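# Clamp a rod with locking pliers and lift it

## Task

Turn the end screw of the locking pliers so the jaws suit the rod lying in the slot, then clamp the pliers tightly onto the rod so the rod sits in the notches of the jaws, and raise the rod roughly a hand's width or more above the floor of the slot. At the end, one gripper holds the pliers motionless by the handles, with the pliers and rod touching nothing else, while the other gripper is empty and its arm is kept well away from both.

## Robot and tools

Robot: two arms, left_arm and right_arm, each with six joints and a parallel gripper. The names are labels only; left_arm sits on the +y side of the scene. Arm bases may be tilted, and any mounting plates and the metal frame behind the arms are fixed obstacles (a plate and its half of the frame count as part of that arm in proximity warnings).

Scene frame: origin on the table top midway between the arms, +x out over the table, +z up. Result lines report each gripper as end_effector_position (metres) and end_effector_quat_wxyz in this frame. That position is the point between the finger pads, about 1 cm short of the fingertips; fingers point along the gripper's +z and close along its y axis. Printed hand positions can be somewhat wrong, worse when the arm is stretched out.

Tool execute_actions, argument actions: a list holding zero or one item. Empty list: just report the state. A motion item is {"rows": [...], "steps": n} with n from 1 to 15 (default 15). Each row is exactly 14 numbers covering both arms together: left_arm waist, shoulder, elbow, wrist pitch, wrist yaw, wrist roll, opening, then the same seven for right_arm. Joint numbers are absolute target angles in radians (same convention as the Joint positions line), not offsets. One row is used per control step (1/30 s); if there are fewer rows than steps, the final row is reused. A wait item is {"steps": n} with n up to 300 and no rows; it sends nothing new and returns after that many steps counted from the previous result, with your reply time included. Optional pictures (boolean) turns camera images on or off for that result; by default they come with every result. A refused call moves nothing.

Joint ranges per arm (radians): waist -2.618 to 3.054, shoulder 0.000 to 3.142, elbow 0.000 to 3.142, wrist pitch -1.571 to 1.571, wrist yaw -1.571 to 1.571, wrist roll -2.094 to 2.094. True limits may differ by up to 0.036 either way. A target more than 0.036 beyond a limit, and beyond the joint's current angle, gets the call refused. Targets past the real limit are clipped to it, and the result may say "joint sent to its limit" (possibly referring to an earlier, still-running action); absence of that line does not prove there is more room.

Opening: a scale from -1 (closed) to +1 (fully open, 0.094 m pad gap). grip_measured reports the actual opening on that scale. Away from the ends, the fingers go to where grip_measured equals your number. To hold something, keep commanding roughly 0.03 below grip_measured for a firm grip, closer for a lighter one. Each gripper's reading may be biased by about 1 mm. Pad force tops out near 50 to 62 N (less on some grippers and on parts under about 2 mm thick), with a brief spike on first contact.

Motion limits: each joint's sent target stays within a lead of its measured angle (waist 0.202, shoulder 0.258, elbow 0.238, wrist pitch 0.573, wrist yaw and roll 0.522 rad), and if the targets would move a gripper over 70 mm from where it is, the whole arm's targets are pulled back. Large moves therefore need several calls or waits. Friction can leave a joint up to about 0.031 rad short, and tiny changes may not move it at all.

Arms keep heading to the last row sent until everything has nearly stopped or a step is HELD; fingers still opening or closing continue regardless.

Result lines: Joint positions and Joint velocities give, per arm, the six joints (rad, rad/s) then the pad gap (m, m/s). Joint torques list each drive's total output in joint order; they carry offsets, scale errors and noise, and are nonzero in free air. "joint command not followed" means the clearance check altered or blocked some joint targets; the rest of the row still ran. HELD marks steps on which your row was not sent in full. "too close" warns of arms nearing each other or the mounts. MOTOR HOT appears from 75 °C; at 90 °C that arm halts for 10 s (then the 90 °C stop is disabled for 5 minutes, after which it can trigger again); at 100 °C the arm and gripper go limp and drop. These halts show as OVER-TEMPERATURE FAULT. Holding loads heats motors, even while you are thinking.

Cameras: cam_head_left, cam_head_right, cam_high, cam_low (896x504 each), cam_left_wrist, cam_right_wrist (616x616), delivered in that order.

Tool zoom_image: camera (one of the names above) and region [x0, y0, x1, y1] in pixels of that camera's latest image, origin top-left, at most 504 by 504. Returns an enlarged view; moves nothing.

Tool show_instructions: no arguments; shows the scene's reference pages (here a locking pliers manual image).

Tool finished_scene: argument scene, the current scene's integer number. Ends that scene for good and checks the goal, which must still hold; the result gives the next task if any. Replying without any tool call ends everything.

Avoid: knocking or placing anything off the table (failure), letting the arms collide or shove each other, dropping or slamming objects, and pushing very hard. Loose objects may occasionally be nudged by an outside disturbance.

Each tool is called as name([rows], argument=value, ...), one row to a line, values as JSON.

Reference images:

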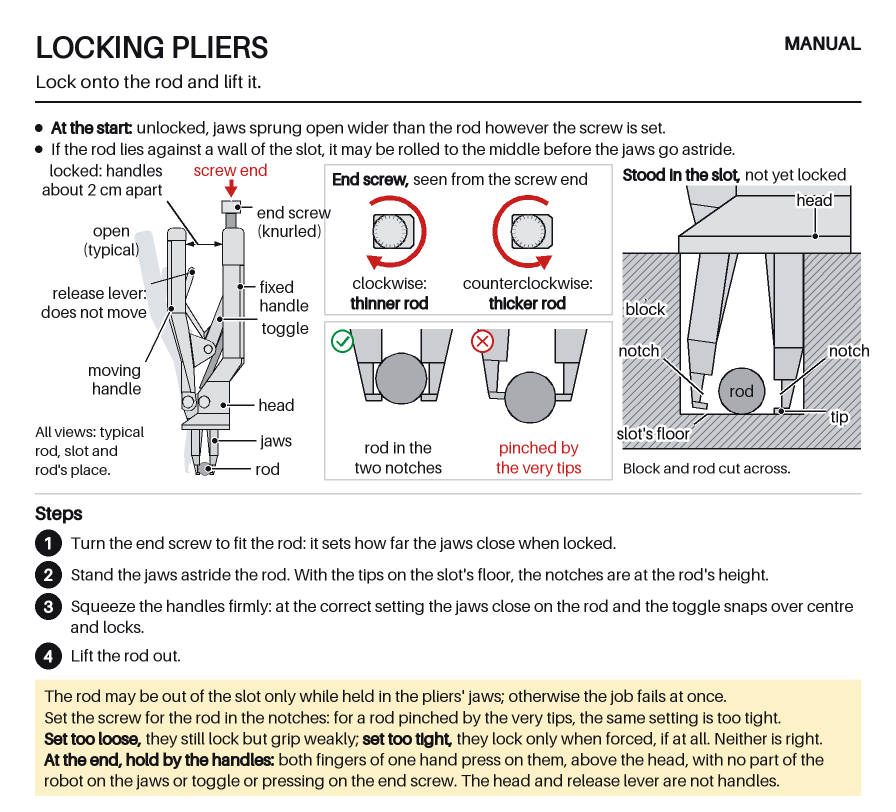

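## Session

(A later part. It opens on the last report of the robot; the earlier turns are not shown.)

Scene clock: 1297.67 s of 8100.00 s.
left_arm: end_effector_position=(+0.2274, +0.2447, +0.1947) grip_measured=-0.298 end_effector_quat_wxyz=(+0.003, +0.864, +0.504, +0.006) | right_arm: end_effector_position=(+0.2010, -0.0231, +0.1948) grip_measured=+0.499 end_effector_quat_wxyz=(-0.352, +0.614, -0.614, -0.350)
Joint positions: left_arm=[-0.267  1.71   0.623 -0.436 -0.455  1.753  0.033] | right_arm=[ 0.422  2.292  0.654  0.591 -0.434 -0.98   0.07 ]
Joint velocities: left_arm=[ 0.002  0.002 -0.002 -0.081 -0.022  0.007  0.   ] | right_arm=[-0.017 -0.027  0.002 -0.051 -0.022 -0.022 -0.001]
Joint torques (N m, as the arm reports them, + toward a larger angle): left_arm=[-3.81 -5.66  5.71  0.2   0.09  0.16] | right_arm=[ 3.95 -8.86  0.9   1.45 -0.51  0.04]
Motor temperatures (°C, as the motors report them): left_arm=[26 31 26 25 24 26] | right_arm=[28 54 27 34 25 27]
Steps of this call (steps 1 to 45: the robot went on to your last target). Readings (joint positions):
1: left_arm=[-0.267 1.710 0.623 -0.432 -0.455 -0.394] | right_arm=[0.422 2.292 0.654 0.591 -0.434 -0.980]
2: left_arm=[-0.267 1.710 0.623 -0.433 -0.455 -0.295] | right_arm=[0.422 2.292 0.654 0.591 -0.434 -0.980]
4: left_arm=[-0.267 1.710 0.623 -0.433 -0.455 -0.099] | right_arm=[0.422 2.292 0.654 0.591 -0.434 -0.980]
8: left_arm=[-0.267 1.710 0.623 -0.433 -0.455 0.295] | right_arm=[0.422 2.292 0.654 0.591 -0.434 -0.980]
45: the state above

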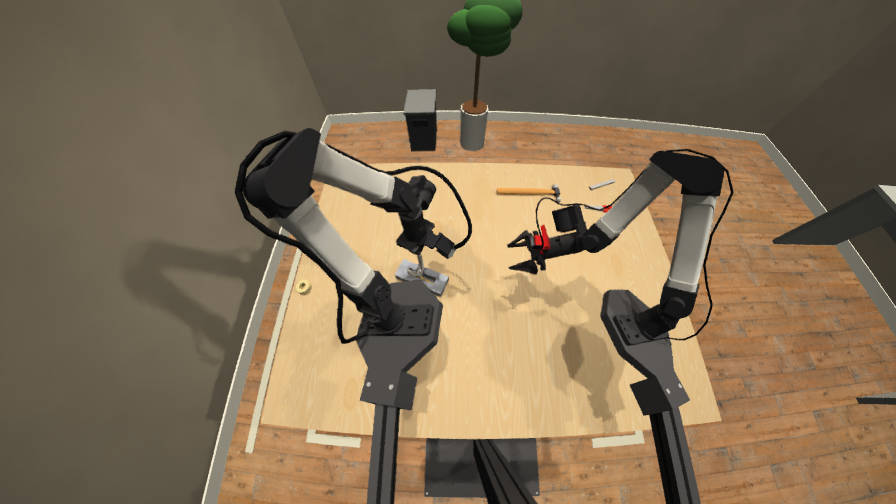

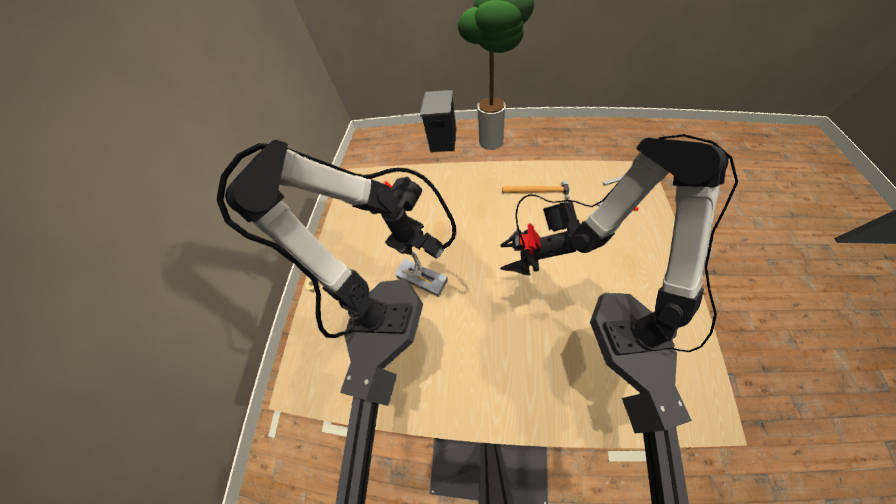

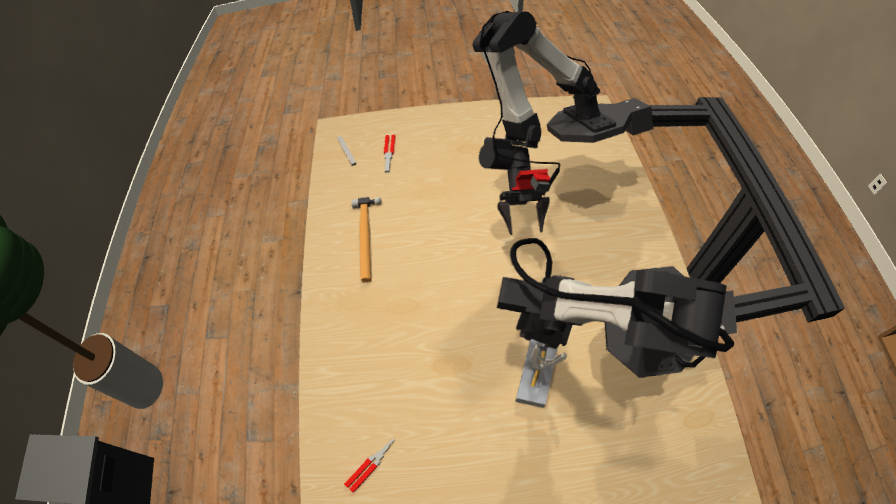

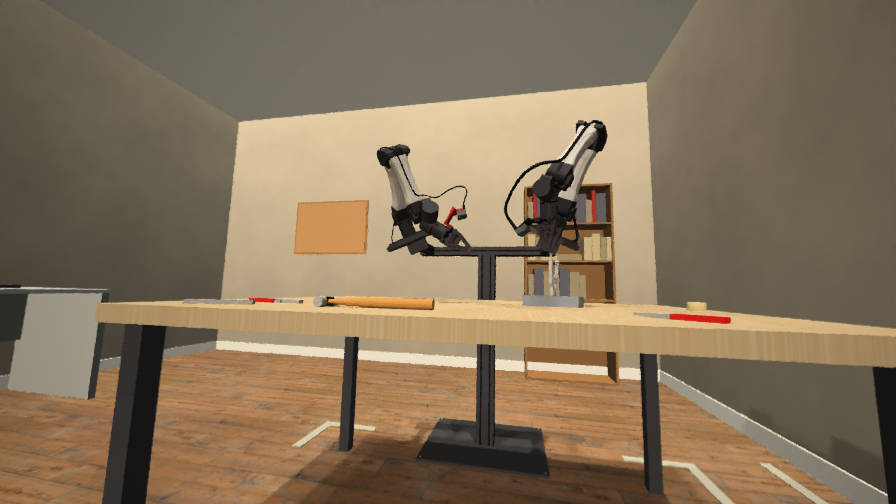

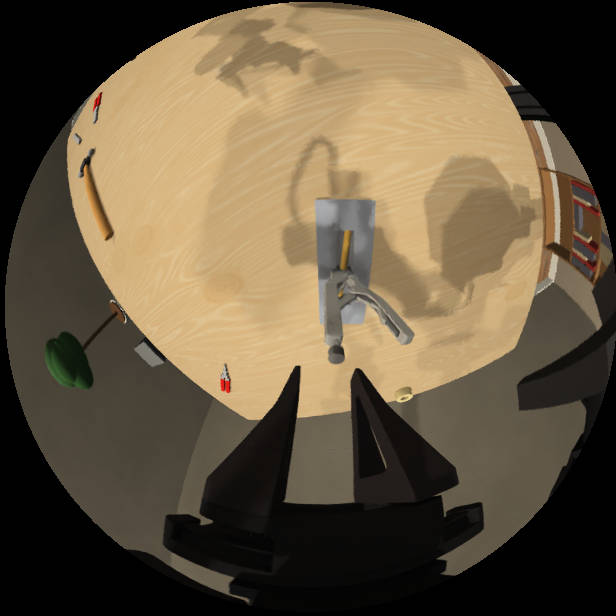

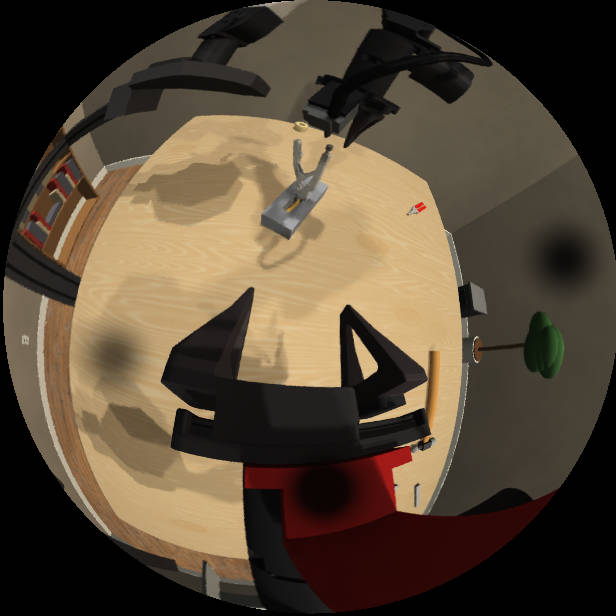

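execute_actions([
  {"rows":[[-0.25,1.73,0.604,-0.415,-0.455,1.6,-0.3,0.425,2.283,0.63,0.6,-0.44,-0.98,0.5],[-0.248,1.735,0.602,-0.41,-0.455,1.4,-0.3,0.425,2.283,0.63,0.6,-0.44,-0.98,0.5],[-0.246,1.74,0.6,-0.405,-0.455,0.2,-0.3,0.425,2.283,0.63,0.6,-0.44,-0.98,0.5],[-0.244,1.746,0.598,-0.4,-0.455,0.2,-0.3,0.425,2.283,0.63,0.6,-0.44,-0.98,0.5],[-0.242,1.752,0.596,-0.394,-0.455,0.2,-0.3,0.425,2.283,0.63,0.6,-0.44,-0.98,0.5],[-0.24,1.758,0.595,-0.388,-0.455,0.2,-0.3,0.425,2.283,0.63,0.6,-0.44,-0.98,0.5],[-0.238,1.764,0.594,-0.382,-0.455,0.2,-0.3,0.425,2.283,0.63,0.6,-0.44,-0.98,0.5],[-0.236,1.77,0.593,-0.376,-0.455,0.2,-0.3,0.425,2.283,0.63,0.6,-0.44,-0.98,0.5],[-0.234,1.776,0.592,-0.37,-0.455,0.2,-0.3,0.425,2.283,0.63,0.6,-0.44,-0.98,0.5],[-0.232,1.782,0.591,-0.364,-0.455,0.2,-0.3,0.425,2.283,0.63,0.6,-0.44,-0.98,0.5],[-0.23,1.788,0.59,-0.358,-0.455,0.2,-0.3,0.425,2.283,0.63,0.6,-0.44,-0.98,0.5],[-0.228,1.793,0.589,-0.352,-0.455,0.2,-0.3,0.425,2.283,0.63,0.6,-0.44,-0.98,0.5],[-0.226,1.797,0.588,-0.346,-0.455,0.2,-0.3,0.425,2.283,0.63,0.6,-0.44,-0.98,0.5],[-0.224,1.8,0.588,-0.34,-0.455,0.2,-0.3,0.425,2.283,0.63,0.6,-0.44,-0.98,0.5],[-0.223,1.802,0.588,-0.336,-0.455,0.2,-0.3,0.425,2.283,0.63,0.6,-0.44,-0.98,0.5]],"steps":15},
], pictures=false)

execute_actions([
  {"steps":25},
])

Scene clock: 1311.50 s of 8100.00 s.
left_arm: end_effector_position=(+0.2208, +0.2453, +0.1764) grip_measured=-0.298 end_effector_quat_wxyz=(-0.010, +0.379, +0.925, +0.002) | right_arm: end_effector_position=(+0.2010, -0.0231, +0.1948) grip_measured=+0.499 end_effector_quat_wxyz=(-0.352, +0.614, -0.614, -0.350)
Joint positions: left_arm=[-0.239  1.781  0.607 -0.371 -0.455  0.461  0.033] | right_arm=[ 0.422  2.292  0.654  0.591 -0.434 -0.98   0.07 ]
Joint velocities: left_arm=[ 0.061  0.095 -0.017  0.198  0.007 -1.736  0.   ] | right_arm=[-0.007  0.007 -0.002  0.022 -0.022  0.037  0.001]
Joint torques (N m, as the arm reports them, + toward a larger angle): left_arm=[-2.23 -6.15  2.44  0.48  0.06  0.1 ] | right_arm=[ 3.84 -8.85  0.96  1.47 -0.52  0.04]
Motor temperatures (°C, as the motors report them): left_arm=[27 31 26 25 24 26] | right_arm=[28 54 27 34 25 27]
Steps of this call (steps 1 to 15: the robot went on to your last target; steps 16 to 400: nothing new was sent; steps 401 to 415: all 15 steps of this action). Readings (joint positions):
401: left_arm=[-0.267 1.710 0.623 -0.436 -0.455 1.733] | right_arm=[0.422 2.292 0.654 0.591 -0.434 -0.980]
402: left_arm=[-0.266 1.711 0.623 -0.435 -0.455 1.678] | right_arm=[0.422 2.292 0.654 0.591 -0.434 -0.980]
404: left_arm=[-0.263 1.718 0.623 -0.428 -0.455 1.489] | right_arm=[0.422 2.292 0.654 0.591 -0.434 -0.980]
408: left_arm=[-0.253 1.742 0.620 -0.407 -0.455 1.095] | right_arm=[0.422 2.292 0.654 0.591 -0.434 -0.980]
415: the state above

Scene clock: 1312.33 s of 8100.00 s.
left_arm: end_effector_position=(+0.2249, +0.2441, +0.1752) grip_measured=-0.298 end_effector_quat_wxyz=(-0.001, +0.254, +0.967, +0.003) | right_arm: end_effector_position=(+0.2010, -0.0231, +0.1948) grip_measured=+0.499 end_effector_quat_wxyz=(-0.352, +0.614, -0.614, -0.350)
Joint positions: left_arm=[-0.236  1.786  0.607 -0.347 -0.455  0.207  0.033] | right_arm=[ 0.422  2.292  0.654  0.591 -0.434 -0.98   0.07 ]
Joint velocities: left_arm=[ 0.017 -0.007 -0.007 -0.066  0.095  0.051 -0.001] | right_arm=[-0.012 -0.007 -0.002  0.081  0.051  0.037 -0.   ]
Joint torques (N m, as the arm reports them, + toward a larger angle): left_arm=[-2.21 -6.02  2.38  0.51  0.02  0.05] | right_arm=[ 3.74 -8.95  0.74  1.44 -0.5   0.07]
Motor temperatures (°C, as the motors report them): left_arm=[27 31 26 25 24 26] | right_arm=[28 54 27 34 25 27]
Steps of this call (steps 1 to 25: the robot went on to your last target). Readings (joint positions):
1: left_arm=[-0.237 1.784 0.607 -0.366 -0.455 0.410] | right_arm=[0.422 2.292 0.654 0.591 -0.434 -0.980]
2: left_arm=[-0.237 1.785 0.607 -0.363 -0.455 0.368] | right_arm=[0.422 2.292 0.654 0.591 -0.434 -0.980]
4: left_arm=[-0.236 1.786 0.607 -0.357 -0.455 0.310] | right_arm=[0.422 2.292 0.654 0.591 -0.434 -0.980]
8: left_arm=[-0.236 1.786 0.607 -0.350 -0.455 0.248] | right_arm=[0.422 2.292 0.654 0.591 -0.434 -0.980]
25: the state above

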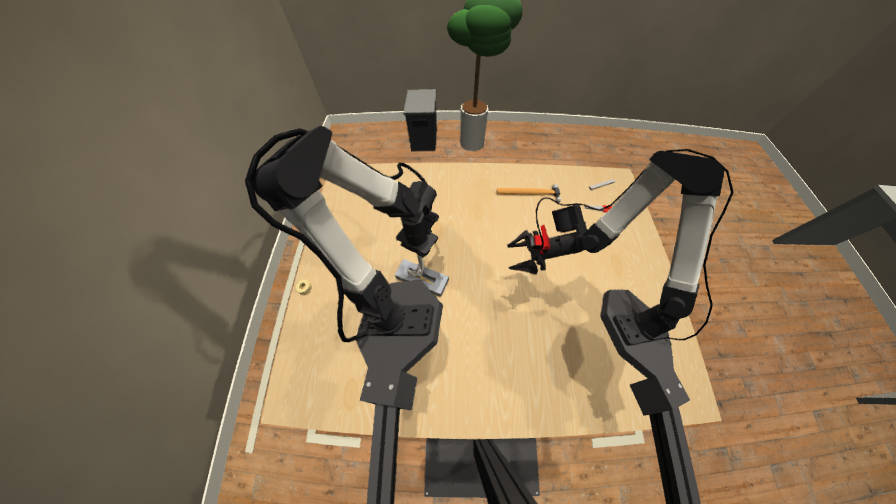

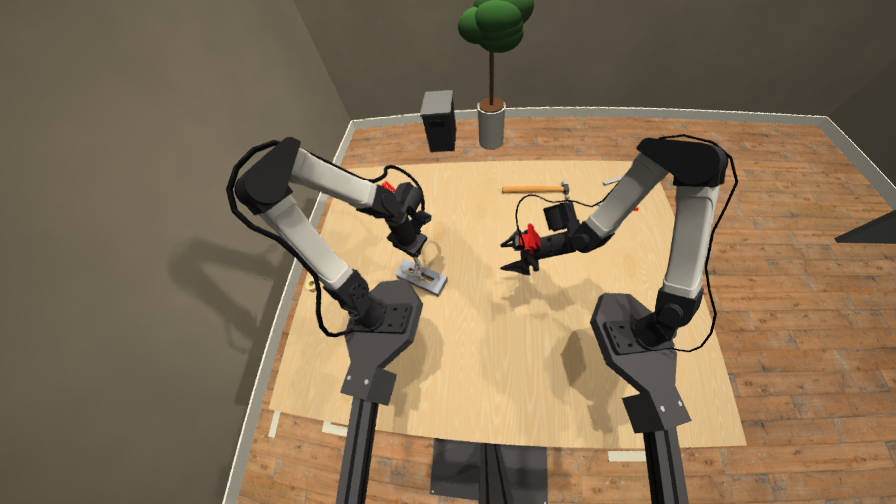

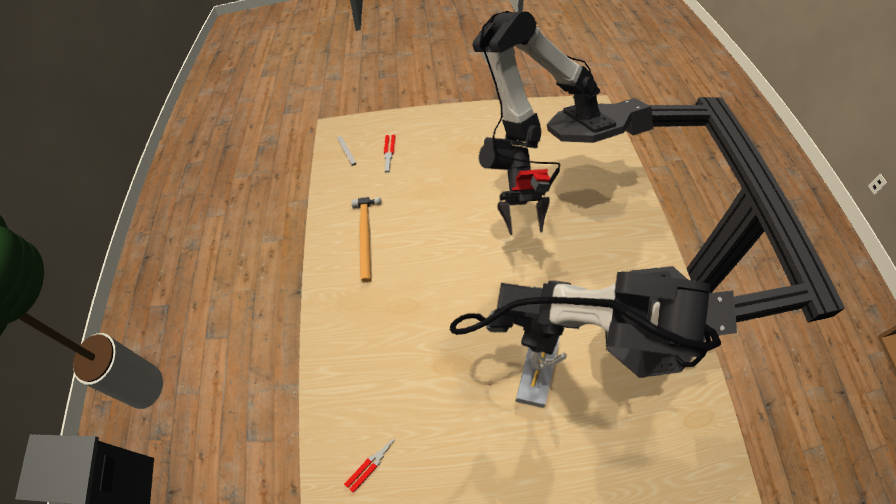

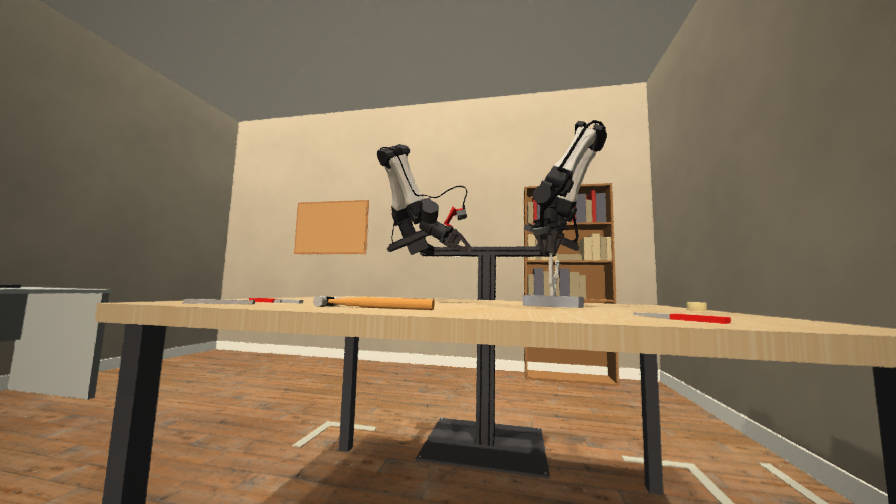

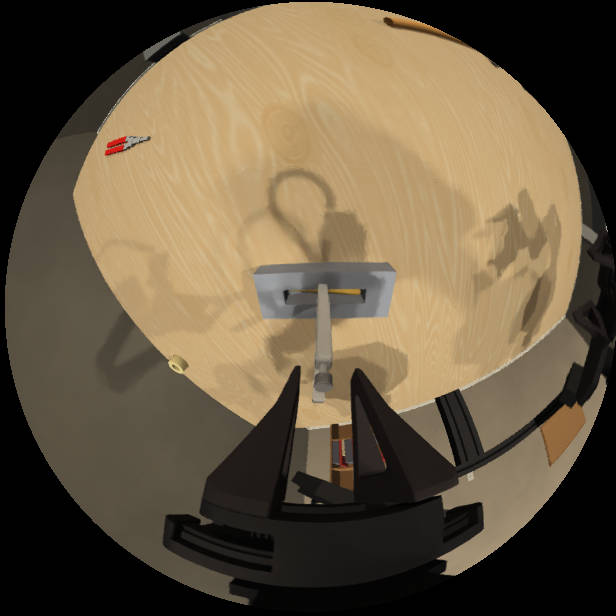

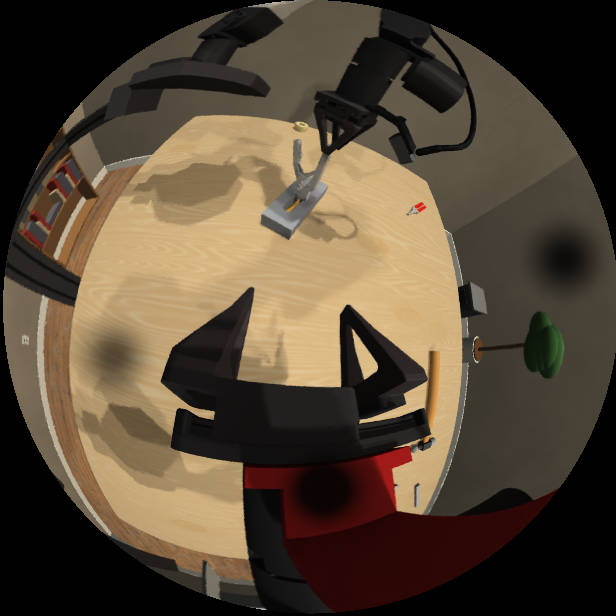

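execute_actions([
  {"rows":[[-0.215,1.802,0.588,-0.345,-0.455,2.0,-0.3,0.425,2.283,0.63,0.6,-0.44,-0.98,0.5]],"steps":15},
], pictures=false)

execute_actions([
  {"rows":[[-0.215,1.802,0.588,-0.345,-0.455,2.0,-0.34,0.425,2.283,0.63,0.6,-0.44,-0.98,0.5],[-0.215,1.802,0.588,-0.345,-0.455,2.0,-0.38,0.425,2.283,0.63,0.6,-0.44,-0.98,0.5],[-0.215,1.802,0.588,-0.345,-0.455,2.0,-0.42,0.425,2.283,0.63,0.6,-0.44,-0.98,0.5],[-0.215,1.802,0.588,-0.345,-0.455,2.0,-0.46,0.425,2.283,0.63,0.6,-0.44,-0.98,0.5],[-0.215,1.802,0.588,-0.345,-0.455,2.0,-0.5,0.425,2.283,0.63,0.6,-0.44,-0.98,0.5],[-0.215,1.802,0.588,-0.345,-0.455,2.0,-0.53,0.425,2.283,0.63,0.6,-0.44,-0.98,0.5],[-0.215,1.802,0.588,-0.345,-0.455,2.0,-0.56,0.425,2.283,0.63,0.6,-0.44,-0.98,0.5],[-0.215,1.802,0.588,-0.345,-0.455,2.0,-0.59,0.425,2.283,0.63,0.6,-0.44,-0.98,0.5],[-0.215,1.802,0.588,-0.345,-0.455,2.0,-0.62,0.425,2.283,0.63,0.6,-0.44,-0.98,0.5],[-0.215,1.802,0.588,-0.345,-0.455,2.0,-0.65,0.425,2.283,0.63,0.6,-0.44,-0.98,0.5],[-0.215,1.802,0.588,-0.345,-0.455,2.0,-0.68,0.425,2.283,0.63,0.6,-0.44,-0.98,0.5],[-0.215,1.802,0.588,-0.345,-0.455,2.0,-0.71,0.425,2.283,0.63,0.6,-0.44,-0.98,0.5],[-0.215,1.802,0.588,-0.345,-0.455,2.0,-0.735,0.425,2.283,0.63,0.6,-0.44,-0.98,0.5],[-0.215,1.802,0.588,-0.345,-0.455,2.0,-0.76,0.425,2.283,0.63,0.6,-0.44,-0.98,0.5],[-0.215,1.802,0.588,-0.345,-0.455,2.0,-0.78,0.425,2.283,0.63,0.6,-0.44,-0.98,0.5]],"steps":15},
], pictures=false)

execute_actions([
  {"steps":12},
])

Scene clock: 1325.77 s of 8100.00 s.
left_arm: end_effector_position=(+0.2250, +0.2459, +0.1745) grip_measured=-0.298 end_effector_quat_wxyz=(-0.004, +0.827, +0.562, +0.001) | right_arm: end_effector_position=(+0.2010, -0.0231, +0.1948) grip_measured=+0.499 end_effector_quat_wxyz=(-0.352, +0.614, -0.614, -0.350)
Joint positions: left_arm=[-0.229  1.786  0.607 -0.347 -0.455  1.648  0.033] | right_arm=[ 0.422  2.292  0.654  0.591 -0.434 -0.98   0.07 ]
Joint velocities: left_arm=[ 0.002  0.002  0.002 -0.051  0.037  2.396 -0.   ] | right_arm=[ 0.002 -0.002 -0.017 -0.022 -0.037  0.022 -0.001]
Joint torques (N m, as the arm reports them, + toward a larger angle): left_arm=[-2.18 -5.89  2.3   0.34  0.09  0.13] | right_arm=[ 3.78 -8.96  0.74  1.45 -0.55  0.09]
Motor temperatures (°C, as the motors report them): left_arm=[27 30 26 25 24 26] | right_arm=[28 54 27 34 25 27]
Steps of this call (steps 1 to 15: the robot went on to your last target; steps 16 to 388: nothing new was sent; steps 389 to 403: all 15 steps of this action). Readings (joint positions):
389: left_arm=[-0.235 1.786 0.607 -0.347 -0.455 0.281] | right_arm=[0.422 2.292 0.654 0.591 -0.434 -0.980]
390: left_arm=[-0.232 1.786 0.607 -0.347 -0.455 0.380] | right_arm=[0.422 2.292 0.654 0.591 -0.434 -0.980]
392: left_arm=[-0.229 1.786 0.607 -0.347 -0.455 0.577] | right_arm=[0.422 2.292 0.654 0.591 -0.434 -0.980]
396: left_arm=[-0.229 1.786 0.607 -0.347 -0.455 0.971] | right_arm=[0.422 2.292 0.654 0.591 -0.434 -0.980]
403: the state above

Scene clock: 1326.27 s of 8100.00 s.
left_arm: end_effector_position=(+0.2250, +0.2459, +0.1745) grip_measured=-0.765 end_effector_quat_wxyz=(-0.004, +0.909, +0.417, -0.000) | right_arm: end_effector_position=(+0.2010, -0.0231, +0.1948) grip_measured=+0.499 end_effector_quat_wxyz=(-0.352, +0.614, -0.614, -0.350)
Joint positions: left_arm=[-0.229  1.786  0.607 -0.347 -0.455  1.982  0.011] | right_arm=[ 0.422  2.292  0.654  0.591 -0.434 -0.98   0.07 ]
Joint velocities: left_arm=[-0.022 -0.022  0.022  0.007 -0.051  0.095 -0.015] | right_arm=[-0.027  0.002  0.007 -0.051 -0.022  0.007 -0.001]
Joint torques (N m, as the arm reports them, + toward a larger angle): left_arm=[-2.11 -5.94  2.29  0.29  0.1   0.15] | right_arm=[ 3.93 -9.07  0.74  1.47 -0.51  0.04]
Motor temperatures (°C, as the motors report them): left_arm=[27 30 26 25 24 26] | right_arm=[28 54 27 34 25 27]
Steps of this call (steps 1 to 15: all 15 steps of this action). Readings (joint positions):
1: left_arm=[-0.229 1.786 0.607 -0.347 -0.455 1.718] | right_arm=[0.422 2.292 0.654 0.591 -0.434 -0.980]
2: left_arm=[-0.229 1.786 0.607 -0.347 -0.455 1.773] | right_arm=[0.422 2.292 0.654 0.591 -0.434 -0.980]
4: left_arm=[-0.229 1.786 0.607 -0.347 -0.455 1.853] | right_arm=[0.422 2.292 0.654 0.591 -0.434 -0.980]
8: left_arm=[-0.229 1.786 0.607 -0.347 -0.455 1.937] | right_arm=[0.422 2.292 0.654 0.591 -0.434 -0.980]
15: the state above

Scene clock: 1326.67 s of 8100.00 s.
left_arm: end_effector_position=(+0.2250, +0.2459, +0.1745) grip_measured=-0.770 end_effector_quat_wxyz=(-0.004, +0.911, +0.412, -0.000) | right_arm: end_effector_position=(+0.2010, -0.0231, +0.1948) grip_measured=+0.499 end_effector_quat_wxyz=(-0.352, +0.614, -0.614, -0.350)
Joint positions: left_arm=[-0.229  1.786  0.607 -0.347 -0.455  1.993  0.011] | right_arm=[ 0.422  2.292  0.654  0.591 -0.434 -0.98   0.07 ]
Joint velocities: left_arm=[ 0.007  0.007 -0.002 -0.051  0.022  0.051  0.   ] | right_arm=[-0.012 -0.007  0.002  0.022 -0.022 -0.037 -0.   ]
Joint torques (N m, as the arm reports them, + toward a larger angle): left_arm=[-2.16 -5.91  2.27  0.3   0.09  0.14] | right_arm=[ 3.82 -8.83  0.78  1.48 -0.49  0.05]
Motor temperatures (°C, as the motors report them): left_arm=[27 30 26 25 24 26] | right_arm=[28 54 27 34 25 27]
Steps of this call (steps 1 to 12: the robot went on to your last target). Readings (joint positions):
1: left_arm=[-0.229 1.786 0.607 -0.347 -0.455 1.985] | right_arm=[0.422 2.292 0.654 0.591 -0.434 -0.980]
2: left_arm=[-0.229 1.786 0.607 -0.347 -0.455 1.987] | right_arm=[0.422 2.292 0.654 0.591 -0.434 -0.980]
4: left_arm=[-0.229 1.786 0.607 -0.347 -0.455 1.989] | right_arm=[0.422 2.292 0.654 0.591 -0.434 -0.980]
8: left_arm=[-0.229 1.786 0.607 -0.347 -0.455 1.992] | right_arm=[0.422 2.292 0.654 0.591 -0.434 -0.980]
12: the state above

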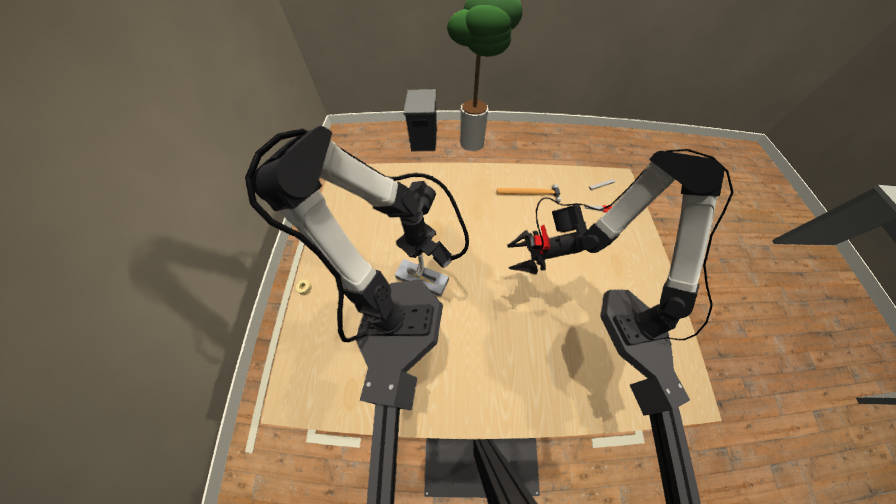

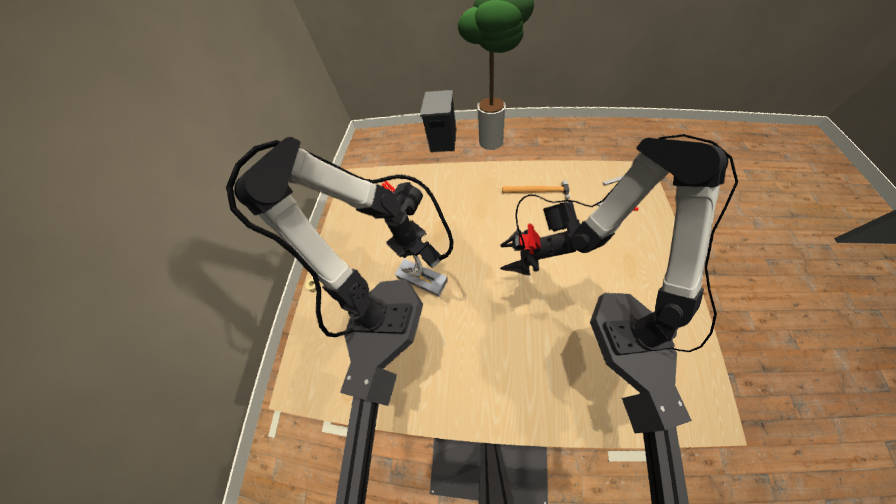

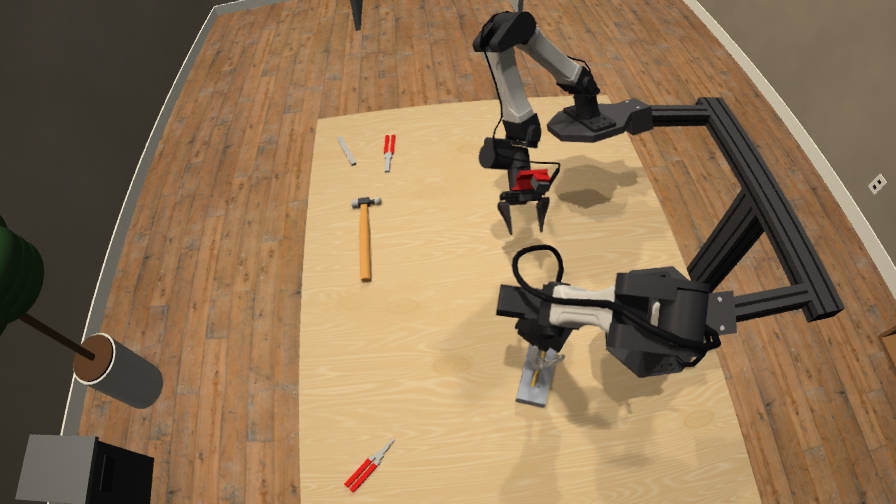

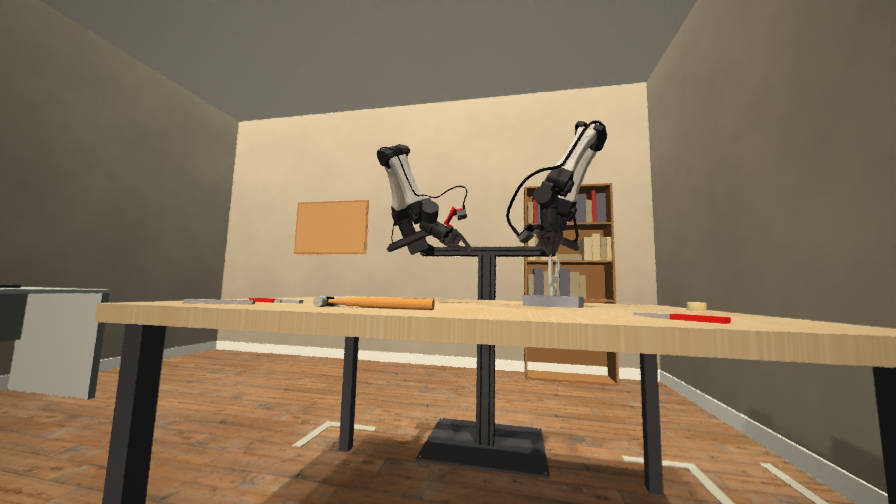

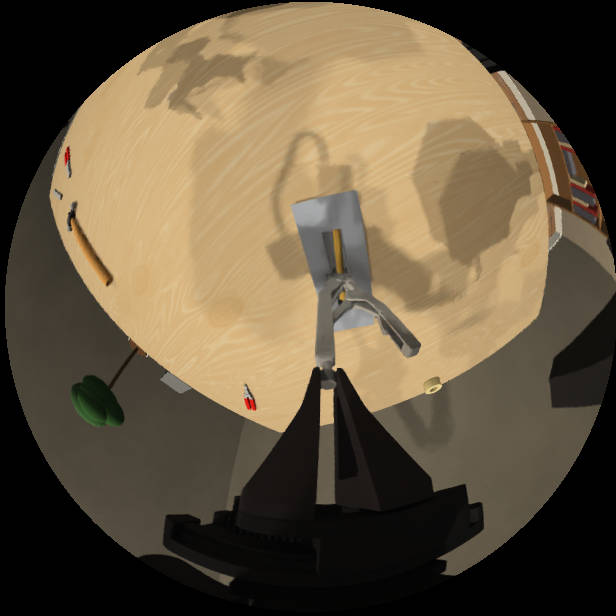

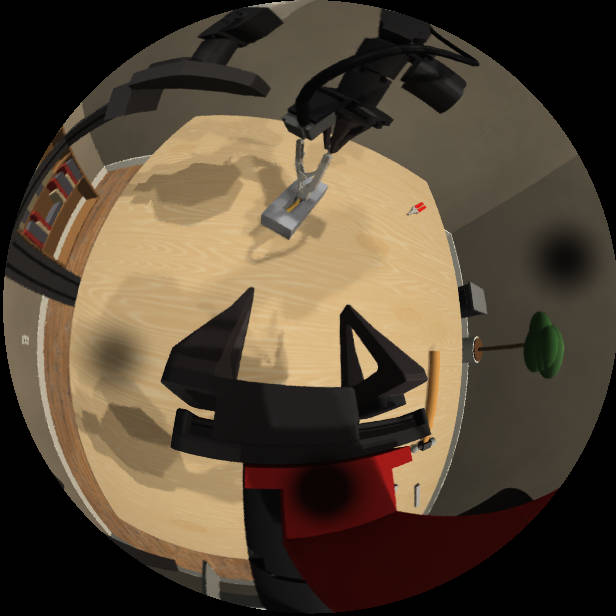

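execute_actions([
  {"rows":[[-0.215,1.802,0.588,-0.345,-0.455,1.93,-0.785,0.425,2.283,0.63,0.6,-0.44,-0.98,0.5],[-0.215,1.802,0.588,-0.345,-0.455,1.86,-0.785,0.425,2.283,0.63,0.6,-0.44,-0.98,0.5],[-0.215,1.802,0.588,-0.345,-0.455,1.79,-0.785,0.425,2.283,0.63,0.6,-0.44,-0.98,0.5],[-0.215,1.802,0.588,-0.345,-0.455,1.72,-0.785,0.425,2.283,0.63,0.6,-0.44,-0.98,0.5],[-0.215,1.802,0.588,-0.345,-0.455,1.65,-0.785,0.425,2.283,0.63,0.6,-0.44,-0.98,0.5],[-0.215,1.802,0.588,-0.345,-0.455,1.58,-0.785,0.425,2.283,0.63,0.6,-0.44,-0.98,0.5],[-0.215,1.802,0.588,-0.345,-0.455,1.51,-0.785,0.425,2.283,0.63,0.6,-0.44,-0.98,0.5],[-0.215,1.802,0.588,-0.345,-0.455,1.44,-0.785,0.425,2.283,0.63,0.6,-0.44,-0.98,0.5],[-0.215,1.802,0.588,-0.345,-0.455,1.37,-0.785,0.425,2.283,0.63,0.6,-0.44,-0.98,0.5],[-0.215,1.802,0.588,-0.345,-0.455,1.3,-0.785,0.425,2.283,0.63,0.6,-0.44,-0.98,0.5],[-0.215,1.802,0.588,-0.345,-0.455,1.23,-0.785,0.425,2.283,0.63,0.6,-0.44,-0.98,0.5],[-0.215,1.802,0.588,-0.345,-0.455,1.16,-0.785,0.425,2.283,0.63,0.6,-0.44,-0.98,0.5],[-0.215,1.802,0.588,-0.345,-0.455,1.09,-0.785,0.425,2.283,0.63,0.6,-0.44,-0.98,0.5],[-0.215,1.802,0.588,-0.345,-0.455,1.02,-0.785,0.425,2.283,0.63,0.6,-0.44,-0.98,0.5],[-0.215,1.802,0.588,-0.345,-0.455,-2.05,-0.785,0.425,2.283,0.63,0.6,-0.44,-0.98,0.5]],"steps":15},
], pictures=false)

execute_actions([
  {"steps":55},
])

Scene clock: 1339.50 s of 8100.00 s.
left_arm: end_effector_position=(+0.2247, +0.2459, +0.1745) grip_measured=-0.774 end_effector_quat_wxyz=(-0.005, +0.689, +0.725, +0.001) | right_arm: end_effector_position=(+0.2010, -0.0231, +0.1948) grip_measured=+0.499 end_effector_quat_wxyz=(-0.352, +0.614, -0.614, -0.350)
Joint positions: left_arm=[-0.229  1.786  0.607 -0.348 -0.455  1.22   0.011] | right_arm=[ 0.422  2.292  0.654  0.591 -0.434 -0.98   0.07 ]
Joint velocities: left_arm=[-0.002 -0.017 -0.007 -0.066  0.007 -2.894  0.   ] | right_arm=[-0.007 -0.012 -0.017  0.007  0.037 -0.037  0.   ]
Joint torques (N m, as the arm reports them, + toward a larger angle): left_arm=[-2.08 -6.06  2.34  0.35  0.08  0.11] | right_arm=[ 3.88 -8.96  0.89  1.47 -0.5   0.04]
Motor temperatures (°C, as the motors report them): left_arm=[26 30 26 25 24 26] | right_arm=[28 54 27 34 25 27]
Steps of this call (steps 1 to 30: the robot went on to your last target; steps 31 to 370: nothing new was sent; steps 371 to 385: all 15 steps of this action). Readings (joint positions):
371: left_arm=[-0.229 1.786 0.607 -0.347 -0.455 1.986] | right_arm=[0.422 2.292 0.654 0.591 -0.434 -0.980]
372: left_arm=[-0.229 1.786 0.607 -0.347 -0.455 1.966] | right_arm=[0.422 2.292 0.654 0.591 -0.434 -0.980]
374: left_arm=[-0.229 1.786 0.607 -0.347 -0.455 1.897] | right_arm=[0.422 2.292 0.654 0.591 -0.434 -0.980]
378: left_arm=[-0.229 1.786 0.607 -0.347 -0.455 1.692] | right_arm=[0.422 2.292 0.654 0.591 -0.434 -0.980]
385: the state above

Scene clock: 1341.33 s of 8100.00 s.
left_arm: end_effector_position=(+0.2247, +0.2471, +0.1745) grip_measured=-0.775 end_effector_quat_wxyz=(-0.004, +0.764, -0.645, -0.006) | right_arm: end_effector_position=(+0.2010, -0.0231, +0.1948) grip_measured=+0.499 end_effector_quat_wxyz=(-0.352, +0.614, -0.614, -0.350)
Joint positions: left_arm=[-0.229  1.786  0.607 -0.349 -0.461 -2.039  0.011] | right_arm=[ 0.422  2.292  0.654  0.591 -0.434 -0.98   0.07 ]
Joint velocities: left_arm=[-0.002 -0.002  0.002  0.037 -0.037 -0.007  0.001] | right_arm=[ 0.017 -0.017 -0.002  0.022  0.022  0.037 -0.   ]
Joint torques (N m, as the arm reports them, + toward a larger angle): left_arm=[-2.14 -5.87  2.23  0.3   0.01  0.01] | right_arm=[ 3.91 -8.93  0.76  1.52 -0.53  0.04]
Motor temperatures (°C, as the motors report them): left_arm=[26 30 26 25 24 26] | right_arm=[28 54 27 34 25 27]
Steps of this call (steps 1 to 55: the robot went on to your last target). Readings (joint positions):
1: left_arm=[-0.229 1.786 0.607 -0.348 -0.455 1.122] | right_arm=[0.422 2.292 0.654 0.591 -0.434 -0.980]
2: left_arm=[-0.229 1.786 0.607 -0.348 -0.455 1.024] | right_arm=[0.422 2.292 0.654 0.591 -0.434 -0.980]
4: left_arm=[-0.229 1.786 0.607 -0.348 -0.455 0.828] | right_arm=[0.422 2.292 0.654 0.591 -0.434 -0.980]
8: left_arm=[-0.229 1.786 0.607 -0.348 -0.455 0.436] | right_arm=[0.422 2.292 0.654 0.591 -0.434 -0.980]
55: the state above

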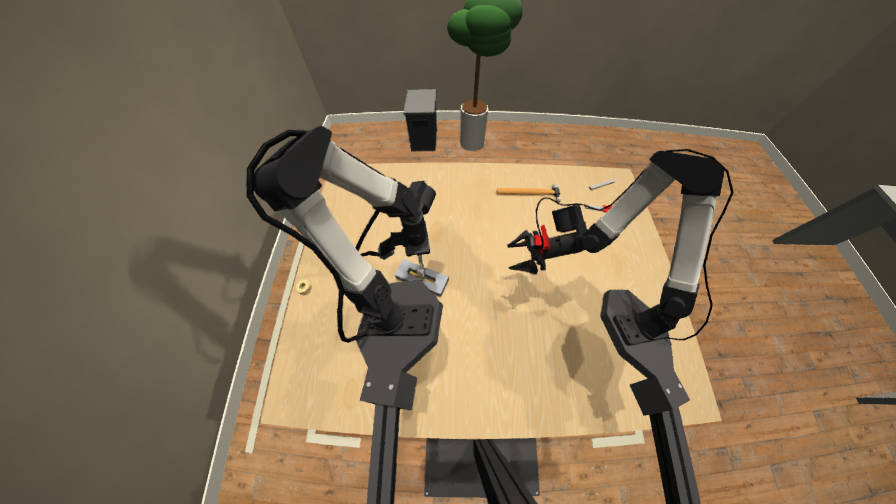

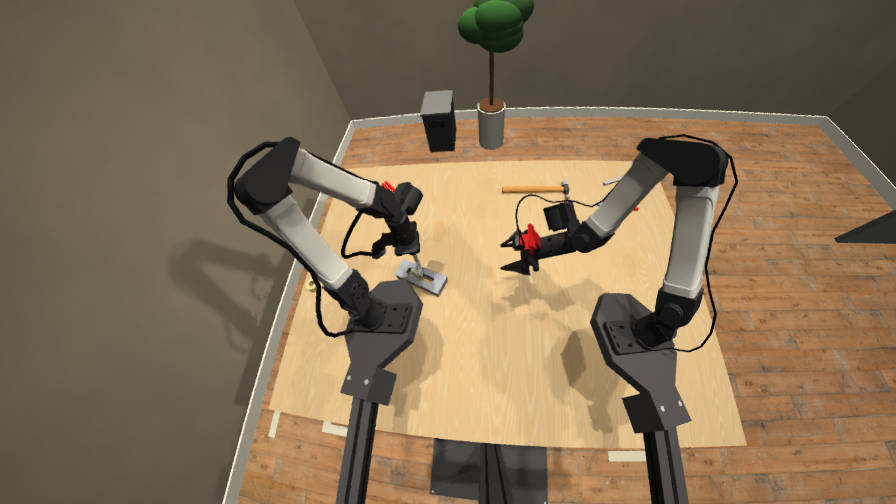

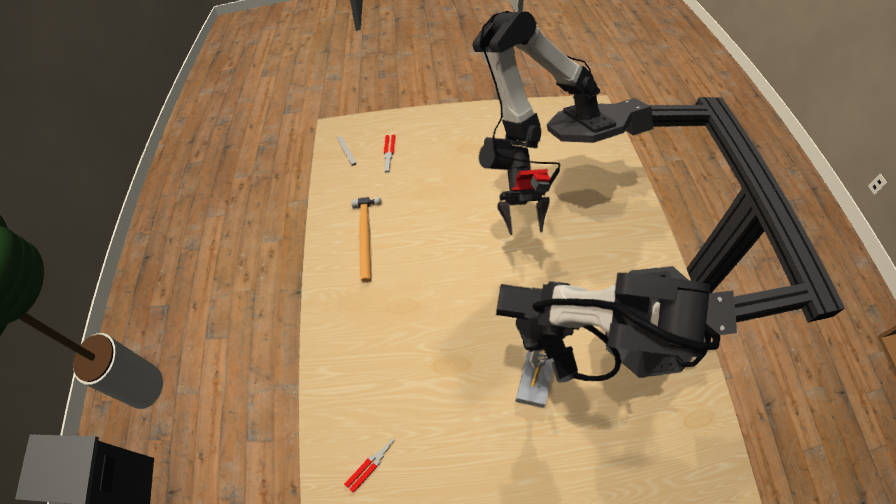

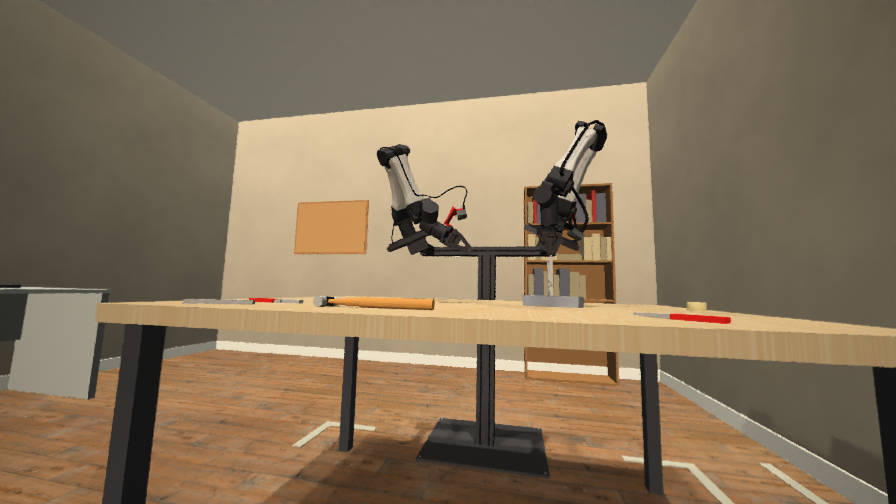

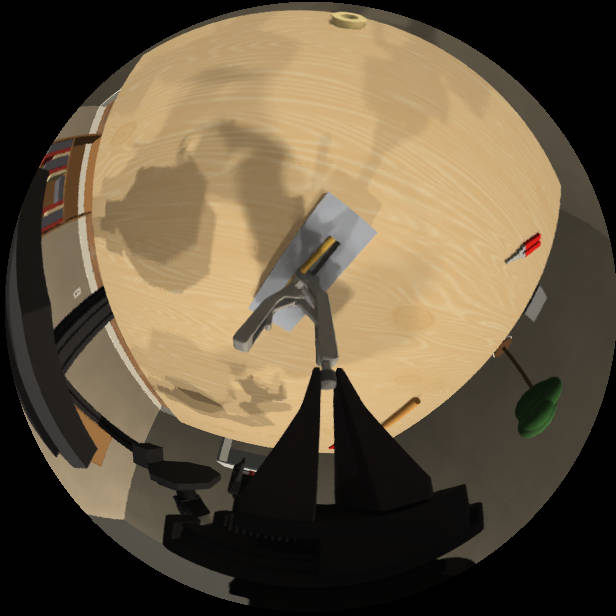

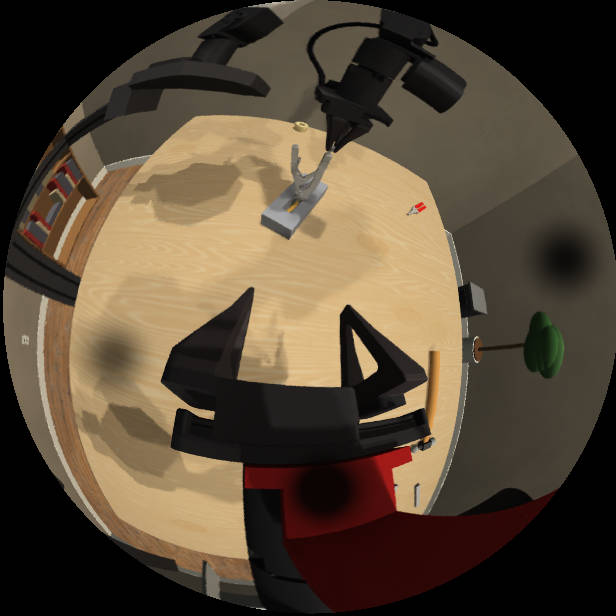

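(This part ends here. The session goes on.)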